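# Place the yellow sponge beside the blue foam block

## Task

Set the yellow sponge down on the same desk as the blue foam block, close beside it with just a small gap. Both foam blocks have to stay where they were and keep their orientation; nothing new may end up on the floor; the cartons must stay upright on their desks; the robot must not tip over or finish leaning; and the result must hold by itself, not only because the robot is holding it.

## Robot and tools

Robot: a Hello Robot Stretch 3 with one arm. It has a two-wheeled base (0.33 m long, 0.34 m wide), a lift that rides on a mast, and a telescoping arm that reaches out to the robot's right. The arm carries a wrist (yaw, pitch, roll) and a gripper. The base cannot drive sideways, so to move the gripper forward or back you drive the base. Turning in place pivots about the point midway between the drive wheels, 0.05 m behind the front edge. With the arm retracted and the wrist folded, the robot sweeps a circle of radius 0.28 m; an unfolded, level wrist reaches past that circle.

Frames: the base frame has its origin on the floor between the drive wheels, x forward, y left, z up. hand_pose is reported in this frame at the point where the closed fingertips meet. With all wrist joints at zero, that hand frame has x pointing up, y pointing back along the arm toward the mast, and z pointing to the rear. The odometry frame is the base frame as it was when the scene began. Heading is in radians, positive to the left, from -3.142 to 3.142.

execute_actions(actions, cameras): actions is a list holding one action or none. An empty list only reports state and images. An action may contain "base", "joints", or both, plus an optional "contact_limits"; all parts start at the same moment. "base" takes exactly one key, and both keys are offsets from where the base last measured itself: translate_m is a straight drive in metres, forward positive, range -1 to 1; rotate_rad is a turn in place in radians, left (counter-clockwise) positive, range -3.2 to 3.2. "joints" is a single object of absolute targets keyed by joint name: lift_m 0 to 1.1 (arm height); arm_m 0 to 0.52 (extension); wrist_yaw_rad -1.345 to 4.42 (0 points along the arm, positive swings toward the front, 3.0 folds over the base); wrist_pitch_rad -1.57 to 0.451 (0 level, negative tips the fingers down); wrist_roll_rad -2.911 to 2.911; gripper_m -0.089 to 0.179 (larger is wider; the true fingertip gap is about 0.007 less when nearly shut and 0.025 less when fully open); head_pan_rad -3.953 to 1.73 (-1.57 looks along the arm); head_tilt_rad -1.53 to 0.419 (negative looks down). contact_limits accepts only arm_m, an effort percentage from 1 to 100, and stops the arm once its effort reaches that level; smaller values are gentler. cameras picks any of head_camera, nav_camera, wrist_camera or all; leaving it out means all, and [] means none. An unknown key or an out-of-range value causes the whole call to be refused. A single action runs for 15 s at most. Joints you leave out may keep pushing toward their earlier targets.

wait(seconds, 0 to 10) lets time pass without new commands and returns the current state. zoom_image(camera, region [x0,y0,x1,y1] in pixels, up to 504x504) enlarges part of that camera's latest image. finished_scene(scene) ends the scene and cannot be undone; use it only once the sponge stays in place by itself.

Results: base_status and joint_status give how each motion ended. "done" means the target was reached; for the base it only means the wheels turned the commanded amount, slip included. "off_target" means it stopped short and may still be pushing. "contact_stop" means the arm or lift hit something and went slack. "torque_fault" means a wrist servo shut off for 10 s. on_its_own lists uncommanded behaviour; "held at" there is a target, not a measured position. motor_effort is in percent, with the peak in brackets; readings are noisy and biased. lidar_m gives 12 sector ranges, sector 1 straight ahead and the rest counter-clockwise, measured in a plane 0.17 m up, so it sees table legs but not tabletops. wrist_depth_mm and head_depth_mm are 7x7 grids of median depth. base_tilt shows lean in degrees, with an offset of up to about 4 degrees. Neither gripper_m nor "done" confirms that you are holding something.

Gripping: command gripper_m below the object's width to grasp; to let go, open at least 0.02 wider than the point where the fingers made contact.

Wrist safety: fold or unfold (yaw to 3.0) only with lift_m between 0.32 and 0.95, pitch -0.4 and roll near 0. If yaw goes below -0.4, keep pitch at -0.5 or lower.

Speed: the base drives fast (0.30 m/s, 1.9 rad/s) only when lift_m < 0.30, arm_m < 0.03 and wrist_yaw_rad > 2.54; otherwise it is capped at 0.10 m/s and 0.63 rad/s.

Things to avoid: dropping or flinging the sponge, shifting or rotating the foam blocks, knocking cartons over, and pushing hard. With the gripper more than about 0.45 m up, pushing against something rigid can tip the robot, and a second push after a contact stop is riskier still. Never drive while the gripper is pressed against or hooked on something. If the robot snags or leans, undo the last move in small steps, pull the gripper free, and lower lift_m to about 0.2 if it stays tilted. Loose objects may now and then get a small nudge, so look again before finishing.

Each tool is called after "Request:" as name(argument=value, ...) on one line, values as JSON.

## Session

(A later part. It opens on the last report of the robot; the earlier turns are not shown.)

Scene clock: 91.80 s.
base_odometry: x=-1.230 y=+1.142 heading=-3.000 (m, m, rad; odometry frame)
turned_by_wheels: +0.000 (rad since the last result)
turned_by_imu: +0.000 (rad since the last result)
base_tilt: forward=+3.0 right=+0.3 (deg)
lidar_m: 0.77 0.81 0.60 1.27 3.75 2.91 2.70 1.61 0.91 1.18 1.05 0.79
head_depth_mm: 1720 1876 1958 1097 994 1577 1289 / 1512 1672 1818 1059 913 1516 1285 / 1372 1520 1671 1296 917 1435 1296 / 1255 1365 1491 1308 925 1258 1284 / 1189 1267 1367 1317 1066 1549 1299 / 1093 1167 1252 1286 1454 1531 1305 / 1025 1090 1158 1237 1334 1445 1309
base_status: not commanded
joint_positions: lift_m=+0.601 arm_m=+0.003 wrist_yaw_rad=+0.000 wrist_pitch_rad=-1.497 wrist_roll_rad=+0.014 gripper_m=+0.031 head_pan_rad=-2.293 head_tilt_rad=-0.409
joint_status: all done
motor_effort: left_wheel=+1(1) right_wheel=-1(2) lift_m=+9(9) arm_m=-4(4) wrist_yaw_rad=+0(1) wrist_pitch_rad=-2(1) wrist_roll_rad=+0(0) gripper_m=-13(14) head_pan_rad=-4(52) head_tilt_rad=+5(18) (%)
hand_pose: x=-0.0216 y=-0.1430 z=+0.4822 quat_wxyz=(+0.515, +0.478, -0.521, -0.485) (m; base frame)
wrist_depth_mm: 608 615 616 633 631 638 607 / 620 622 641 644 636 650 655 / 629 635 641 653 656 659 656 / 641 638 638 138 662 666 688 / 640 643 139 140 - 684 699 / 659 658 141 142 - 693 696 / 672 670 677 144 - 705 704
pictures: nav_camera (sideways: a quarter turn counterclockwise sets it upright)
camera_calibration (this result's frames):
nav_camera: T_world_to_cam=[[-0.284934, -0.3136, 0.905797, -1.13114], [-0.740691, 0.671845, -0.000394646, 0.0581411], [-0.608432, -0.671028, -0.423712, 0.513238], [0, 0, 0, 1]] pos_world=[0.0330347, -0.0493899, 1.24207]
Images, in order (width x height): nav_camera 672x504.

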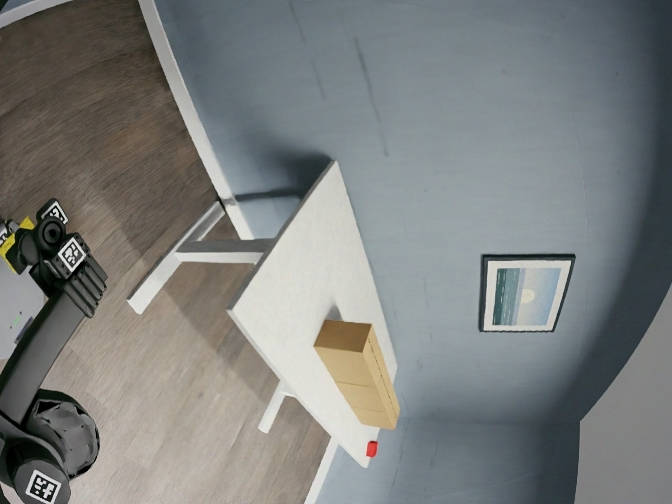

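Request:
execute_actions(actions=[{"base":{"translate_m":-0.45}}], cameras=[])

Request:
execute_actions(actions=[{"base":{"rotate_rad":1.46},"joints":{"head_pan_rad":0.5}}], cameras=[])

Request:
execute_actions(actions=[{"base":{"translate_m":1.0}}], cameras=[])

Request:
execute_actions(actions=[{"base":{"translate_m":1.0}}], cameras=["nav_camera"])

Scene clock: 99.77 s.
base_odometry: x=-0.785 y=+1.206 heading=-3.000 (m, m, rad; odometry frame)
turned_by_wheels: +0.000 (rad since the last result)
turned_by_imu: -0.001 (rad since the last result)
base_tilt: forward=+3.0 right=+0.2 (deg)
lidar_m: 1.22 0.93 1.30 3.61 3.45 2.50 2.25 1.52 1.19 0.71 1.22 1.25
head_depth_mm: 1690 1867 2035 1087 990 1570 1284 / 1495 1665 1802 985 919 1518 1291 / 1368 1488 1638 900 884 765 1299 / 1232 1353 1466 1304 809 718 1261 / 1133 1240 1344 1307 781 720 637 / 1060 1144 1231 1257 937 725 589 / 987 1058 1141 1204 936 723 592
base_status: done
joint_positions: lift_m=+0.601 arm_m=+0.003 wrist_yaw_rad=+0.000 wrist_pitch_rad=-1.497 wrist_roll_rad=+0.014 gripper_m=+0.031 head_pan_rad=-2.293 head_tilt_rad=-0.408
joint_status: not commanded
motor_effort: left_wheel=+2(3) right_wheel=-1(5) lift_m=+9(9) arm_m=-4(4) wrist_yaw_rad=+0(1) wrist_pitch_rad=-1(1) wrist_roll_rad=+0(0) gripper_m=-13(14) head_pan_rad=-3(4) head_tilt_rad=+5(5) (%)
hand_pose: x=-0.0216 y=-0.1430 z=+0.4822 quat_wxyz=(+0.515, +0.478, -0.521, -0.485) (m; base frame)
wrist_depth_mm: 614 609 623 631 646 650 652 / 623 626 635 629 649 653 649 / 627 638 639 650 646 661 657 / 641 645 650 137 668 662 673 / 645 644 139 140 - 678 681 / 656 655 141 142 - 696 721 / 668 667 678 144 - 697 714
pictures: none
No camera images: the call's "cameras" was empty. Leave "cameras" out to get every camera's image.

Scene clock: 103.03 s.
base_odometry: x=-0.785 y=+1.206 heading=-1.540 (m, m, rad; odometry frame)
turned_by_wheels: +1.460 (rad since the last result)
turned_by_imu: +1.454 (rad since the last result)
base_tilt: forward=+3.0 right=+0.2 (deg)
lidar_m: 3.14 3.42 2.49 2.26 1.77 1.23 0.72 1.19 1.30 1.22 0.93 1.40
head_depth_mm: 2902 3044 3358 2806 2013 1564 1284 / 2893 3102 3457 2859 2031 1570 1302 / 3071 3204 3620 2848 2023 1585 1293 / 3197 3411 3707 2919 2032 1584 1298 / 3351 3617 - 2908 2045 1588 1303 / 3476 3689 - 2898 2077 1607 1297 / 3170 3365 3440 2955 2077 1600 1301
base_status: done
joint_positions: lift_m=+0.601 arm_m=+0.003 wrist_yaw_rad=+0.000 wrist_pitch_rad=-1.497 wrist_roll_rad=+0.014 gripper_m=+0.031 head_pan_rad=+0.493 head_tilt_rad=-0.408
joint_status: all done
motor_effort: left_wheel=-1(6) right_wheel=+2(4) lift_m=+9(9) arm_m=-4(5) wrist_yaw_rad=+1(0) wrist_pitch_rad=-2(2) wrist_roll_rad=+0(0) gripper_m=-13(14) head_pan_rad=+5(53) head_tilt_rad=+5(5) (%)
hand_pose: x=-0.0216 y=-0.1430 z=+0.4822 quat_wxyz=(+0.515, +0.478, -0.521, -0.485) (m; base frame)
wrist_depth_mm: 604 609 619 624 630 642 643 / 626 624 630 628 648 641 662 / 630 619 636 638 649 671 672 / 646 655 644 138 658 663 671 / 651 654 139 140 - 685 675 / 657 654 141 142 - 655 656 / 665 662 676 144 - 697 691
pictures: none
No camera images: the call's "cameras" was empty. Leave "cameras" out to get every camera's image.

Scene clock: 114.13 s.
base_odometry: x=-0.754 y=+0.206 heading=-1.540 (m, m, rad; odometry frame)
turned_by_wheels: +0.000 (rad since the last result)
turned_by_imu: +0.001 (rad since the last result)
base_tilt: forward=+3.0 right=+0.2 (deg)
lidar_m: 2.15 2.57 2.75 2.31 2.57 2.22 1.72 1.76 0.81 0.69 0.56 1.03
head_depth_mm: 2070 2188 2347 2527 2021 1569 1284 / 2143 2275 2528 2668 2038 1578 1292 / 2235 2331 2652 2773 2036 1566 1300 / 2338 2420 2750 2862 2042 1597 1294 / 2436 2538 2853 2753 2059 1599 1303 / 2562 2736 3089 2908 2049 1604 1301 / 2667 2937 3258 2943 2070 1604 1311
base_status: done
joint_positions: lift_m=+0.601 arm_m=+0.003 wrist_yaw_rad=+0.000 wrist_pitch_rad=-1.497 wrist_roll_rad=+0.014 gripper_m=+0.031 head_pan_rad=+0.493 head_tilt_rad=-0.408
joint_status: not commanded
motor_effort: left_wheel=-2(5) right_wheel=+1(6) lift_m=+9(9) arm_m=-4(4) wrist_yaw_rad=+1(0) wrist_pitch_rad=-2(2) wrist_roll_rad=+0(0) gripper_m=-13(13) head_pan_rad=+4(4) head_tilt_rad=+5(5) (%)
hand_pose: x=-0.0216 y=-0.1430 z=+0.4822 quat_wxyz=(+0.515, +0.478, -0.521, -0.485) (m; base frame)
wrist_depth_mm: 599 619 622 626 638 639 644 / 625 629 622 647 647 650 653 / 632 626 640 652 656 659 666 / 637 642 645 137 664 676 670 / 648 658 139 140 - 673 681 / 664 668 141 142 - 686 694 / 669 681 677 144 - 703 708
pictures: none
No camera images: the call's "cameras" was empty. Leave "cameras" out to get every camera's image.

Scene clock: 125.23 s.
base_odometry: x=-0.723 y=-0.793 heading=-1.540 (m, m, rad; odometry frame)
turned_by_wheels: +0.000 (rad since the last result)
turned_by_imu: +0.001 (rad since the last result)
base_tilt: forward=+3.0 right=+0.2 (deg)
lidar_m: 1.17 1.17 1.87 2.66 2.75 3.10 2.72 0.81 0.64 0.63 1.11 1.45
head_depth_mm: 1263 1365 1460 1621 1763 1575 1285 / 1340 1428 1322 953 1798 1520 1288 / 1367 1497 1343 1770 1885 1528 1289 / 1434 1558 1224 1859 1958 1587 1295 / 1497 1641 1048 1970 2067 1586 1297 / 1554 1694 1086 2134 2081 1594 1299 / 1638 1768 1150 2251 2071 1598 1316
base_status: done
joint_positions: lift_m=+0.601 arm_m=+0.003 wrist_yaw_rad=+0.000 wrist_pitch_rad=-1.497 wrist_roll_rad=+0.014 gripper_m=+0.031 head_pan_rad=+0.493 head_tilt_rad=-0.408
joint_status: not commanded
motor_effort: left_wheel=-2(3) right_wheel=+1(5) lift_m=+9(9) arm_m=-4(4) wrist_yaw_rad=+0(0) wrist_pitch_rad=-1(2) wrist_roll_rad=+0(0) gripper_m=-13(13) head_pan_rad=+4(4) head_tilt_rad=+5(5) (%)
hand_pose: x=-0.0216 y=-0.1430 z=+0.4822 quat_wxyz=(+0.515, +0.478, -0.521, -0.485) (m; base frame)
wrist_depth_mm: 602 627 623 624 595 643 645 / 615 624 630 637 622 650 668 / 621 634 639 644 647 653 665 / 625 641 634 138 651 671 677 / 636 643 139 140 - 681 686 / 654 668 141 142 - 684 688 / 666 667 675 145 - 712 708
pictures: nav_camera (sideways: a quarter turn counterclockwise sets it upright)
camera_calibration (this result's frames):
nav_camera: T_world_to_cam=[[0.375985, 0.194467, 0.90599, -1.13542], [0.460172, -0.88783, -0.000401355, 0.0508245], [0.804287, 0.417062, -0.423299, 0.504083], [0, 0, 0, 1]] pos_world=[-0.00191299, 0.0556927, 1.24208]
Images, in order (width x height): nav_camera 672x504.

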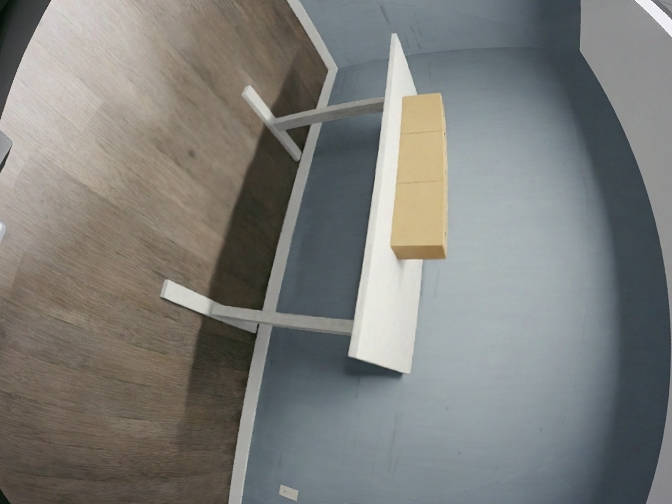

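Request:
execute_actions(actions=[{"base":{"rotate_rad":-0.3},"joints":{"head_pan_rad":1.7,"head_tilt_rad":-0.3}}], cameras=[])

Request:
execute_actions(actions=[{"base":{"translate_m":1.0}}], cameras=[])

Request:
execute_actions(actions=[{"base":{"translate_m":0.2}}], cameras=["head_camera"])

Scene clock: 128.20 s.
base_odometry: x=-0.723 y=-0.793 heading=-1.840 (m, m, rad; odometry frame)
turned_by_wheels: -0.300 (rad since the last result)
turned_by_imu: -0.298 (rad since the last result)
base_tilt: forward=+3.0 right=+0.2 (deg)
lidar_m: 1.62 1.17 1.77 2.68 2.53 2.89 3.10 1.55 0.80 0.63 1.09 1.19
head_depth_mm: 2443 2528 2491 2739 2187 1734 1385 / 2447 2620 2854 3032 2343 1737 1380 / 2368 2567 2719 2959 2331 1728 1390 / 2323 2497 2660 2820 2356 1750 1390 / 2254 2393 2581 2728 2385 1768 1394 / 2213 2339 2464 2654 2375 1773 1396 / 2140 2276 2419 2586 2535 - -
base_status: done
joint_positions: lift_m=+0.601 arm_m=+0.003 wrist_yaw_rad=+0.000 wrist_pitch_rad=-1.497 wrist_roll_rad=+0.014 gripper_m=+0.031 head_pan_rad=+1.693 head_tilt_rad=-0.310
joint_status: all done
motor_effort: left_wheel=+2(6) right_wheel=-2(4) lift_m=+9(9) arm_m=-4(5) wrist_yaw_rad=+1(0) wrist_pitch_rad=-2(2) wrist_roll_rad=+0(0) gripper_m=-14(14) head_pan_rad=+5(54) head_tilt_rad=+5(18) (%)
hand_pose: x=-0.0216 y=-0.1430 z=+0.4822 quat_wxyz=(+0.515, +0.478, -0.521, -0.485) (m; base frame)
wrist_depth_mm: 619 620 617 625 628 632 643 / 614 627 645 636 642 649 658 / 622 635 632 650 657 664 675 / 638 645 636 138 662 672 674 / 640 647 139 140 - 671 686 / 658 651 141 141 - 684 720 / 669 674 676 144 - 711 716
pictures: none
No camera images: the call's "cameras" was empty. Leave "cameras" out to get every camera's image.

Scene clock: 139.30 s.
base_odometry: x=-0.988 y=-1.757 heading=-1.840 (m, m, rad; odometry frame)
turned_by_wheels: +0.000 (rad since the last result)
turned_by_imu: +0.001 (rad since the last result)
base_tilt: forward=+2.9 right=+0.3 (deg)
lidar_m: 0.68 0.68 0.74 0.62 3.04 3.30 3.70 1.13 0.90 0.73 0.73 0.80
head_depth_mm: 1017 1058 1098 984 645 1243 1293 / 1226 1285 1352 989 647 1510 1387 / 1548 1637 1673 997 651 727 809 / 2097 2285 2105 1007 657 1611 1392 / 2562 2736 2783 856 661 1590 1392 / 2494 2643 1403 839 665 554 1399 / 2462 2590 2676 1039 702 - -
base_status: done
joint_positions: lift_m=+0.601 arm_m=+0.003 wrist_yaw_rad=+0.000 wrist_pitch_rad=-1.497 wrist_roll_rad=+0.014 gripper_m=+0.031 head_pan_rad=+1.693 head_tilt_rad=-0.310
joint_status: not commanded
motor_effort: left_wheel=+1(8) right_wheel=-2(2) lift_m=+9(9) arm_m=-4(4) wrist_yaw_rad=+0(0) wrist_pitch_rad=-2(2) wrist_roll_rad=+0(0) gripper_m=-14(14) head_pan_rad=+4(4) head_tilt_rad=+6(6) (%)
hand_pose: x=-0.0216 y=-0.1430 z=+0.4822 quat_wxyz=(+0.515, +0.478, -0.521, -0.485) (m; base frame)
wrist_depth_mm: 615 624 612 634 628 643 633 / 625 636 645 641 644 660 657 / 631 642 645 645 653 658 663 / 630 636 645 138 665 677 677 / 654 655 139 140 - 676 689 / 653 660 140 142 - 691 687 / 671 679 671 144 - 706 708
pictures: none
No camera images: the call's "cameras" was empty. Leave "cameras" out to get every camera's image.

Scene clock: 142.47 s.
base_odometry: x=-1.042 y=-1.950 heading=-1.840 (m, m, rad; odometry frame)
turned_by_wheels: +0.000 (rad since the last result)
turned_by_imu: +0.000 (rad since the last result)
base_tilt: forward=+3.0 right=+0.3 (deg)
lidar_m: 0.49 0.49 0.54 0.66 0.65 3.40 3.89 1.31 0.82 0.66 0.66 0.61
head_depth_mm: 727 757 784 814 756 896 945 / 880 923 970 940 720 1145 1205 / 1107 1188 1259 1002 687 1557 1387 / 1507 1633 1651 1007 658 1757 1399 / 2378 2685 2387 1021 659 761 835 / 2591 2757 2875 1032 667 1655 1402 / 2502 2645 1460 884 702 - -
base_status: done
joint_positions: lift_m=+0.601 arm_m=+0.003 wrist_yaw_rad=+0.000 wrist_pitch_rad=-1.497 wrist_roll_rad=+0.014 gripper_m=+0.031 head_pan_rad=+1.693 head_tilt_rad=-0.310
joint_status: not commanded
motor_effort: left_wheel=+1(6) right_wheel=-2(1) lift_m=+9(9) arm_m=-4(4) wrist_yaw_rad=+0(0) wrist_pitch_rad=-1(2) wrist_roll_rad=+0(0) gripper_m=-14(13) head_pan_rad=+4(5) head_tilt_rad=+6(6) (%)
hand_pose: x=-0.0216 y=-0.1430 z=+0.4822 quat_wxyz=(+0.515, +0.478, -0.521, -0.485) (m; base frame)
wrist_depth_mm: 615 612 622 627 637 638 649 / 611 629 639 634 644 652 662 / 636 624 638 643 656 659 658 / 635 648 650 138 668 666 674 / 637 655 139 140 - 677 681 / 614 670 142 142 - 698 711 / 591 666 675 144 - 704 712
pictures: head_camera (sideways: a quarter turn clockwise sets it upright)
camera_calibration (this result's frames):
head_camera: T_world_to_cam=[[0.0141031, -0.341085, -0.939927, 1.2479], [-0.995049, -0.0972758, 0.0203697, -0.0153161], [-0.09838, 0.934986, -0.340768, 0.406428], [0, 0, 0, 1]] pos_world=[0.00714486, 0.0441452, 1.31174]
Images, in order (width x height): head_camera 896x504.

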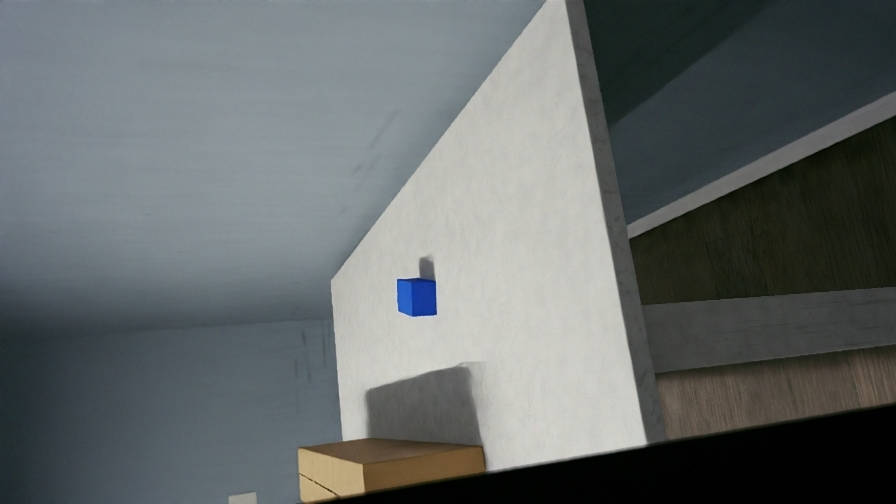

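Request:
execute_actions(actions=[{"base":{"rotate_rad":1.74},"joints":{"lift_m":1.1,"wrist_pitch_rad":-1.1}}], cameras=[])

Request:
execute_actions(actions=[{"base":{"translate_m":0.27}}], cameras=[])

Request:
execute_actions(actions=[{"base":{"rotate_rad":1.57},"joints":{"head_pan_rad":-1.2,"head_tilt_rad":-0.5}}], cameras=[])

Request:
execute_actions(actions=[{"joints":{"arm_m":0.35}}])

Scene clock: 149.90 s.
base_odometry: x=-1.042 y=-1.950 heading=-0.100 (m, m, rad; odometry frame)
turned_by_wheels: +1.740 (rad since the last result)
turned_by_imu: +1.732 (rad since the last result)
base_tilt: forward=+3.0 right=+0.2 (deg)
lidar_m: 0.65 3.11 3.45 1.82 1.18 0.74 0.66 0.66 0.55 0.49 0.49 0.59
head_depth_mm: 3630 - - 3488 2291 1723 1384 / 3648 3912 - 3497 2325 1749 1376 / 3694 3860 - 3546 2334 1743 1384 / 3530 3762 - 1946 2248 1750 1388 / 3531 3706 - 1449 2140 1755 1393 / 3551 - - - 1416 1560 1402 / - - - - - - -
base_status: done
joint_positions: lift_m=+1.096 arm_m=+0.003 wrist_yaw_rad=+0.000 wrist_pitch_rad=-1.110 wrist_roll_rad=+0.014 gripper_m=+0.031 head_pan_rad=+1.693 head_tilt_rad=-0.310
joint_status: all done
joint sent to its limit — the command would take lift_m past its upper limit, so that joint was sent only as far as its limit.
motor_effort: left_wheel=-2(6) right_wheel=+1(5) lift_m=+40(40) arm_m=-4(4) wrist_yaw_rad=+0(0) wrist_pitch_rad=+4(4) wrist_roll_rad=+0(0) gripper_m=-13(13) head_pan_rad=+5(4) head_tilt_rad=+6(6) (%)
hand_pose: x=-0.0216 y=-0.2406 z=+0.9949 quat_wxyz=(+0.597, +0.370, -0.605, -0.375) (m; base frame)
wrist_depth_mm: 309 329 349 369 394 422 456 / 379 401 431 471 507 556 568 / 481 525 582 648 712 753 599 / 662 751 720 138 - 888 620 / - - 139 140 - 902 632 / - - 142 142 - 937 640 / - - - 144 - 940 668
pictures: none
No camera images: the call's "cameras" was empty. Leave "cameras" out to get every camera's image.

Scene clock: 153.53 s.
base_odometry: x=-0.773 y=-1.977 heading=-0.100 (m, m, rad; odometry frame)
turned_by_wheels: +0.000 (rad since the last result)
turned_by_imu: +0.000 (rad since the last result)
base_tilt: forward=+3.0 right=+0.2 (deg)
lidar_m: 0.39 2.86 3.27 3.90 1.66 1.03 0.92 0.79 0.49 0.44 0.44 0.53
head_depth_mm: 3704 - - 3463 2281 1717 1378 / 3753 - - 3561 2347 1736 1396 / 3593 - - 3570 2328 1728 1384 / 3669 3892 - 3572 2360 1737 1392 / 3627 3831 - 3385 2380 1754 1405 / 3533 - - - 2211 1774 1401 / - - - - - - -
base_status: done
joint_positions: lift_m=+1.096 arm_m=+0.003 wrist_yaw_rad=+0.000 wrist_pitch_rad=-1.110 wrist_roll_rad=+0.014 gripper_m=+0.031 head_pan_rad=+1.693 head_tilt_rad=-0.310
joint_status: not commanded
motor_effort: left_wheel=-2(3) right_wheel=+1(5) lift_m=+39(40) arm_m=-5(4) wrist_yaw_rad=+0(0) wrist_pitch_rad=+4(4) wrist_roll_rad=+0(0) gripper_m=-13(14) head_pan_rad=+4(4) head_tilt_rad=+6(6) (%)
hand_pose: x=-0.0216 y=-0.2406 z=+0.9949 quat_wxyz=(+0.597, +0.370, -0.605, -0.375) (m; base frame)
wrist_depth_mm: 255 266 279 300 319 343 371 / 307 325 353 378 411 453 501 / 387 422 465 517 580 660 753 / 542 592 576 138 928 - 908 / 860 - 139 140 - - 912 / - - 141 142 - - 939 / - - - 144 - - 976
pictures: none
No camera images: the call's "cameras" was empty. Leave "cameras" out to get every camera's image.

Scene clock: 156.97 s.
base_odometry: x=-0.773 y=-1.977 heading=+1.470 (m, m, rad; odometry frame)
turned_by_wheels: +1.570 (rad since the last result)
turned_by_imu: +1.563 (rad since the last result)
base_tilt: forward=+2.9 right=+0.2 (deg)
lidar_m: 3.88 1.41 1.03 0.92 0.79 0.49 0.44 0.44 0.53 0.38 2.86 3.28
head_depth_mm: 2241 2308 988 678 482 424 - / 2301 2468 997 668 499 412 621 / 2353 2474 941 669 502 401 630 / 2350 1017 648 674 504 402 1231 / 2355 2619 658 678 507 404 1226 / 2431 2676 2925 683 508 418 1251 / 2454 2716 3071 686 511 420 1242
base_status: done
joint_positions: lift_m=+1.096 arm_m=+0.003 wrist_yaw_rad=+0.000 wrist_pitch_rad=-1.110 wrist_roll_rad=+0.014 gripper_m=+0.031 head_pan_rad=-1.193 head_tilt_rad=-0.494
joint_status: all done
motor_effort: left_wheel=-1(6) right_wheel=+1(6) lift_m=+39(39) arm_m=-4(4) wrist_yaw_rad=-1(1) wrist_pitch_rad=+4(4) wrist_roll_rad=+0(0) gripper_m=-13(14) head_pan_rad=-3(52) head_tilt_rad=-3(22) (%)
hand_pose: x=-0.0216 y=-0.2406 z=+0.9949 quat_wxyz=(+0.597, +0.370, -0.605, -0.375) (m; base frame)
wrist_depth_mm: 251 257 262 267 273 278 282 / 238 243 247 253 259 262 266 / 225 229 234 240 241 248 252 / 215 218 217 138 237 488 377 / - - 139 140 941 575 398 / - - 142 142 863 595 407 / - - - 144 - 586 420
pictures: none
No camera images: the call's "cameras" was empty. Leave "cameras" out to get every camera's image.

Scene clock: 160.73 s.
base_odometry: x=-0.773 y=-1.977 heading=+1.470 (m, m, rad; odometry frame)
turned_by_wheels: +0.000 (rad since the last result)
turned_by_imu: +0.000 (rad since the last result)
base_tilt: forward=+3.0 right=+0.2 (deg)
lidar_m: 3.89 1.42 1.03 0.92 0.79 0.49 0.44 0.44 0.53 0.38 2.86 3.28
head_depth_mm: 2222 2304 996 569 498 399 1166 / 2270 2456 995 665 499 400 660 / 2324 2443 944 672 502 401 625 / 2323 1025 647 675 504 402 1233 / 2369 2592 656 678 506 404 1236 / 2399 2658 2900 681 508 418 1241 / 2457 2701 2991 686 510 419 1249
base_status: not commanded
joint_positions: lift_m=+1.096 arm_m=+0.350 wrist_yaw_rad=+0.000 wrist_pitch_rad=-1.109 wrist_roll_rad=+0.014 gripper_m=+0.031 head_pan_rad=-1.193 head_tilt_rad=-0.494
joint_status: all done
motor_effort: left_wheel=-2(2) right_wheel=+1(1) lift_m=+40(40) arm_m=+7(5) wrist_yaw_rad=+1(1) wrist_pitch_rad=+4(4) wrist_roll_rad=+0(0) gripper_m=-14(14) head_pan_rad=-4(4) head_tilt_rad=-3(3) (%)
hand_pose: x=-0.0216 y=-0.5872 z=+0.9950 quat_wxyz=(+0.597, +0.370, -0.605, -0.375) (m; base frame)
wrist_depth_mm: 252 253 260 268 271 276 288 / 237 241 247 250 256 259 271 / 226 229 233 237 240 246 251 / 214 218 218 138 228 231 236 / 205 207 140 139 220 220 223 / 195 198 141 142 208 210 213 / 187 189 187 145 197 202 204
pictures: head_camera (sideways: a quarter turn clockwise sets it upright), nav_camera (sideways: a quarter turn counterclockwise sets it upright), wrist_camera
camera_calibration (this result's frames):
head_camera: T_world_to_cam=[[-0.1612, 0.481099, -0.861718, 1.14693], [0.939375, 0.342539, 0.0155134, -0.0207894], [0.302636, -0.806976, -0.50715, 0.62049], [0, 0, 0, 1]] pos_world=[0.0166317, -0.0439459, 1.30334]
nav_camera: T_world_to_cam=[[0.177945, -0.466497, 0.866439, -1.08263], [-0.934864, -0.355006, 0.000859913, 0.0576922], [0.30719, -0.810155, -0.499283, 0.605986], [0, 0, 0, 1]] pos_world=[0.0604295, 0.00638207, 1.24054]
wrist_camera: T_world_to_cam=[[-0.998691, -0.0336219, 0.0385498, -0.087411], [-0.0432875, 0.957031, -0.286735, 0.876962], [-0.0272528, -0.288029, -0.957234, 0.943362], [0, 0, 0, 1]] pos_world=[-0.0236258, -0.570504, 1.15784]
Images, in order (width x height): head_camera 896x504, nav_camera 672x504, wrist_camera 644x364.

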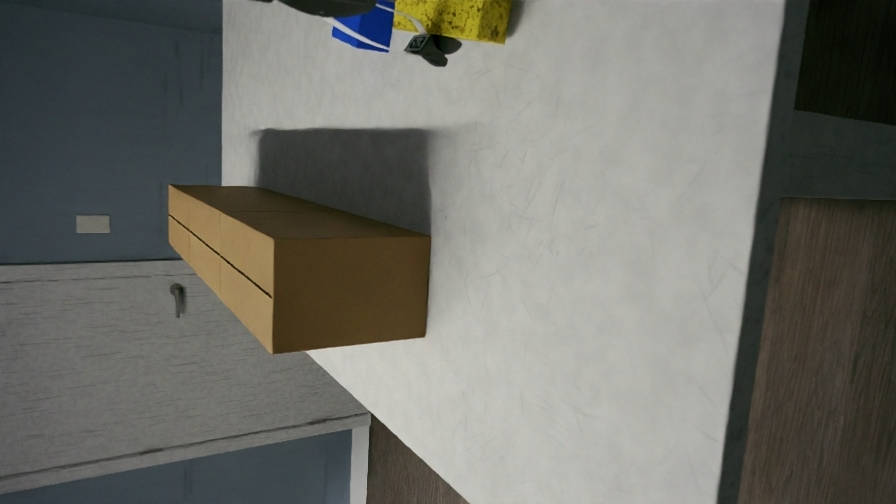

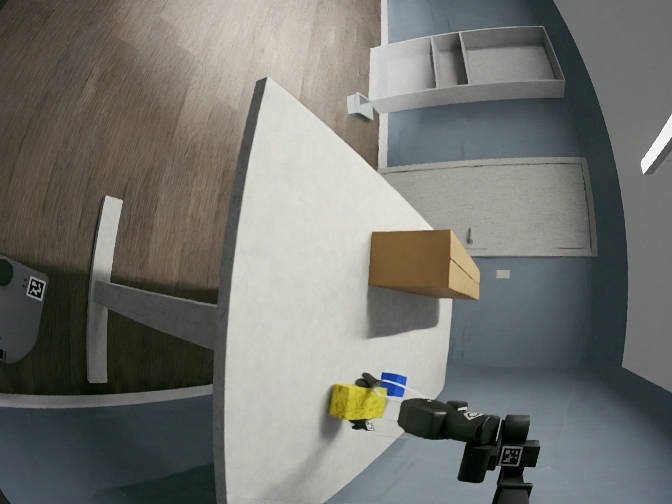

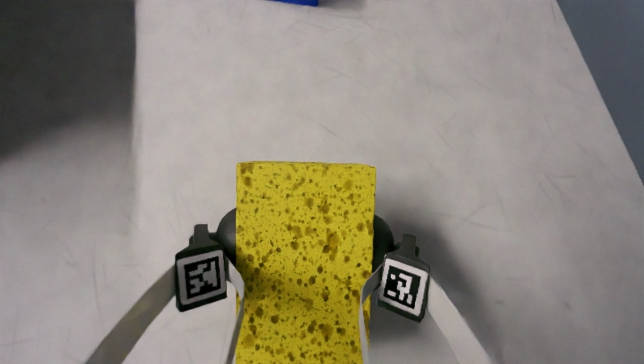

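Request:
execute_actions(actions=[{"joints":{"arm_m":0.52,"wrist_pitch_rad":-1.25}}], cameras=[])

Request:
execute_actions(actions=[{"joints":{"lift_m":1.085}}], cameras=[])

Request:
execute_actions(actions=[{"joints":{"gripper_m":0.11}}], cameras=["wrist_camera"])

Scene clock: 164.77 s.
base_odometry: x=-0.773 y=-1.977 heading=+1.470 (m, m, rad; odometry frame)
turned_by_wheels: +0.000 (rad since the last result)
turned_by_imu: +0.000 (rad since the last result)
base_tilt: forward=+3.0 right=+0.3 (deg)
lidar_m: 3.91 1.42 1.03 0.92 0.79 0.49 0.44 0.44 0.53 0.39 2.86 3.27
head_depth_mm: 2242 2314 990 639 497 398 1157 / 2292 2441 995 668 500 400 659 / 2341 2434 942 669 502 401 626 / 2322 1016 647 675 504 402 1230 / 2341 2570 655 677 506 403 1238 / 2417 2658 2894 684 508 418 1235 / 2445 2747 3047 686 509 420 1239
base_status: not commanded
joint_positions: lift_m=+1.096 arm_m=+0.520 wrist_yaw_rad=+0.000 wrist_pitch_rad=-1.251 wrist_roll_rad=+0.014 gripper_m=+0.031 head_pan_rad=-1.193 head_tilt_rad=-0.494
joint_status: all done
motor_effort: left_wheel=-2(2) right_wheel=+1(1) lift_m=+39(39) arm_m=+6(9) wrist_yaw_rad=+1(1) wrist_pitch_rad=+1(3) wrist_roll_rad=+0(0) gripper_m=-14(14) head_pan_rad=-4(4) head_tilt_rad=-3(3) (%)
hand_pose: x=-0.0216 y=-0.7221 z=+0.9842 quat_wxyz=(+0.569, +0.411, -0.577, -0.417) (m; base frame)
wrist_depth_mm: 215 218 172 175 227 231 243 / 208 209 168 216 221 224 228 / 204 206 208 211 215 217 222 / 199 200 200 138 209 212 215 / 192 196 139 140 204 207 210 / 189 191 141 142 199 201 204 / 184 187 187 145 194 197 200
pictures: none
No camera images: the call's "cameras" was empty. Leave "cameras" out to get every camera's image.

Scene clock: 165.53 s.
base_odometry: x=-0.773 y=-1.977 heading=+1.470 (m, m, rad; odometry frame)
turned_by_wheels: +0.000 (rad since the last result)
turned_by_imu: +0.000 (rad since the last result)
base_tilt: forward=+2.9 right=+0.2 (deg)
lidar_m: 3.92 1.42 1.03 0.92 0.79 0.49 0.44 0.44 0.53 0.39 2.86 3.28
head_depth_mm: 2255 2323 991 645 497 399 1172 / 2296 2430 996 666 499 399 659 / 2322 2438 943 670 502 400 627 / 2368 1021 647 675 504 403 1233 / 2417 2583 656 678 506 404 1232 / 2436 2654 2891 682 509 417 1230 / 2458 2710 3009 685 512 421 1238
base_status: not commanded
joint_positions: lift_m=+1.086 arm_m=+0.520 wrist_yaw_rad=+0.000 wrist_pitch_rad=-1.241 wrist_roll_rad=+0.014 gripper_m=+0.031 head_pan_rad=-1.193 head_tilt_rad=-0.494
joint_status: all done
motor_effort: left_wheel=-2(1) right_wheel=+1(1) lift_m=+7(36) arm_m=+6(7) wrist_yaw_rad=+1(1) wrist_pitch_rad=-5(6) wrist_roll_rad=+0(0) gripper_m=-14(13) head_pan_rad=-3(4) head_tilt_rad=-3(3) (%)
hand_pose: x=-0.0216 y=-0.7249 z=+0.9744 quat_wxyz=(+0.571, +0.408, -0.579, -0.414) (m; base frame)
wrist_depth_mm: 205 208 164 167 219 221 227 / 200 203 159 207 212 216 218 / 196 197 198 202 206 208 213 / 189 190 191 143 199 203 205 / 185 186 140 141 195 197 198 / 180 181 139 139 191 192 194 / 176 177 178 138 184 187 188
pictures: none
No camera images: the call's "cameras" was empty. Leave "cameras" out to get every camera's image.

Scene clock: 166.83 s.
base_odometry: x=-0.773 y=-1.977 heading=+1.470 (m, m, rad; odometry frame)
turned_by_wheels: +0.000 (rad since the last result)
turned_by_imu: +0.000 (rad since the last result)
base_tilt: forward=+2.9 right=+0.2 (deg)
lidar_m: 3.90 1.42 1.03 0.92 0.79 0.49 0.44 0.44 0.53 0.38 2.86 3.27
head_depth_mm: 2229 2280 991 642 496 398 1160 / 2277 2455 998 664 499 400 659 / 2324 2441 945 671 502 401 627 / 2345 1021 648 672 504 402 1228 / 2373 2582 657 678 506 403 1235 / 2441 2693 2931 681 509 417 1232 / 2462 2729 3078 685 508 419 1252
base_status: not commanded
joint_positions: lift_m=+1.086 arm_m=+0.520 wrist_yaw_rad=+0.000 wrist_pitch_rad=-1.250 wrist_roll_rad=+0.014 gripper_m=+0.110 head_pan_rad=-1.193 head_tilt_rad=-0.494
joint_status: all done
motor_effort: left_wheel=-2(2) right_wheel=+1(1) lift_m=+8(9) arm_m=+4(5) wrist_yaw_rad=+0(1) wrist_pitch_rad=+0(5) wrist_roll_rad=+0(0) gripper_m=+0(80) head_pan_rad=-4(3) head_tilt_rad=-3(3) (%)
hand_pose: x=-0.0216 y=-0.7225 z=+0.9737 quat_wxyz=(+0.570, +0.411, -0.577, -0.417) (m; base frame)
wrist_depth_mm: 204 206 161 164 215 220 223 / 198 200 157 205 211 213 217 / 193 195 196 200 203 207 210 / 188 191 190 150 198 200 205 / 183 185 146 145 193 196 198 / 180 180 161 141 187 191 194 / 174 176 177 139 184 187 189
pictures: wrist_camera
camera_calibration (this result's frames):
wrist_camera: T_world_to_cam=[[-0.998696, -0.0385615, 0.0334462, -0.0897558], [-0.0431362, 0.987886, -0.149064, 0.888629], [-0.0272929, -0.150312, -0.988262, 1.01379], [0, 0, 0, 1]] pos_world=[-0.0236373, -0.72894, 1.13736]
Images, in order (width x height): wrist_camera 644x364.

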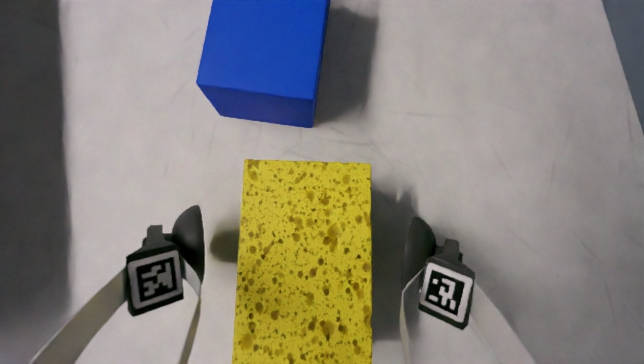

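Gap ~2.5cm. Fine.

Request:
execute_actions(actions=[{"joints":{"arm_m":0.3}}], cameras=[])

Request:
finished_scene(scene=1)

Scene clock: 172.23 s.
base_odometry: x=-0.773 y=-1.977 heading=+1.470 (m, m, rad; odometry frame)
turned_by_wheels: +0.000 (rad since the last result)
turned_by_imu: +0.000 (rad since the last result)
base_tilt: forward=+2.9 right=+0.2 (deg)
lidar_m: 3.89 1.42 1.03 0.92 0.79 0.49 0.44 0.44 0.53 0.39 2.85 3.27
head_depth_mm: 2221 2299 1031 646 498 398 1168 / 2297 2431 999 699 498 401 661 / 2330 2435 940 670 502 401 628 / 2361 1019 649 672 504 403 1230 / 2387 2581 657 677 505 404 1235 / 2427 2666 2858 682 507 417 1240 / 2460 2730 3079 688 511 419 1238
base_status: not commanded
joint_positions: lift_m=+1.086 arm_m=+0.300 wrist_yaw_rad=+0.000 wrist_pitch_rad=-1.252 wrist_roll_rad=+0.014 gripper_m=+0.110 head_pan_rad=-1.193 head_tilt_rad=-0.494
joint_status: all done
motor_effort: left_wheel=-1(2) right_wheel=+1(1) lift_m=+8(9) arm_m=-4(3) wrist_yaw_rad=+0(0) wrist_pitch_rad=+0(1) wrist_roll_rad=+0(0) gripper_m=+0(0) head_pan_rad=-5(3) head_tilt_rad=-4(4) (%)
hand_pose: x=-0.0216 y=-0.5028 z=+0.9737 quat_wxyz=(+0.569, +0.411, -0.577, -0.417) (m; base frame)
wrist_depth_mm: 204 206 211 213 216 219 224 / 199 201 204 207 210 214 216 / 193 196 199 201 205 207 211 / 188 190 193 196 199 203 205 / 184 186 188 191 195 196 200 / 180 181 184 186 188 192 194 / 176 177 180 182 184 187 190
pictures: none
No camera images: the call's "cameras" was empty. Leave "cameras" out to get every camera's image.

The scene is finished: the task was done.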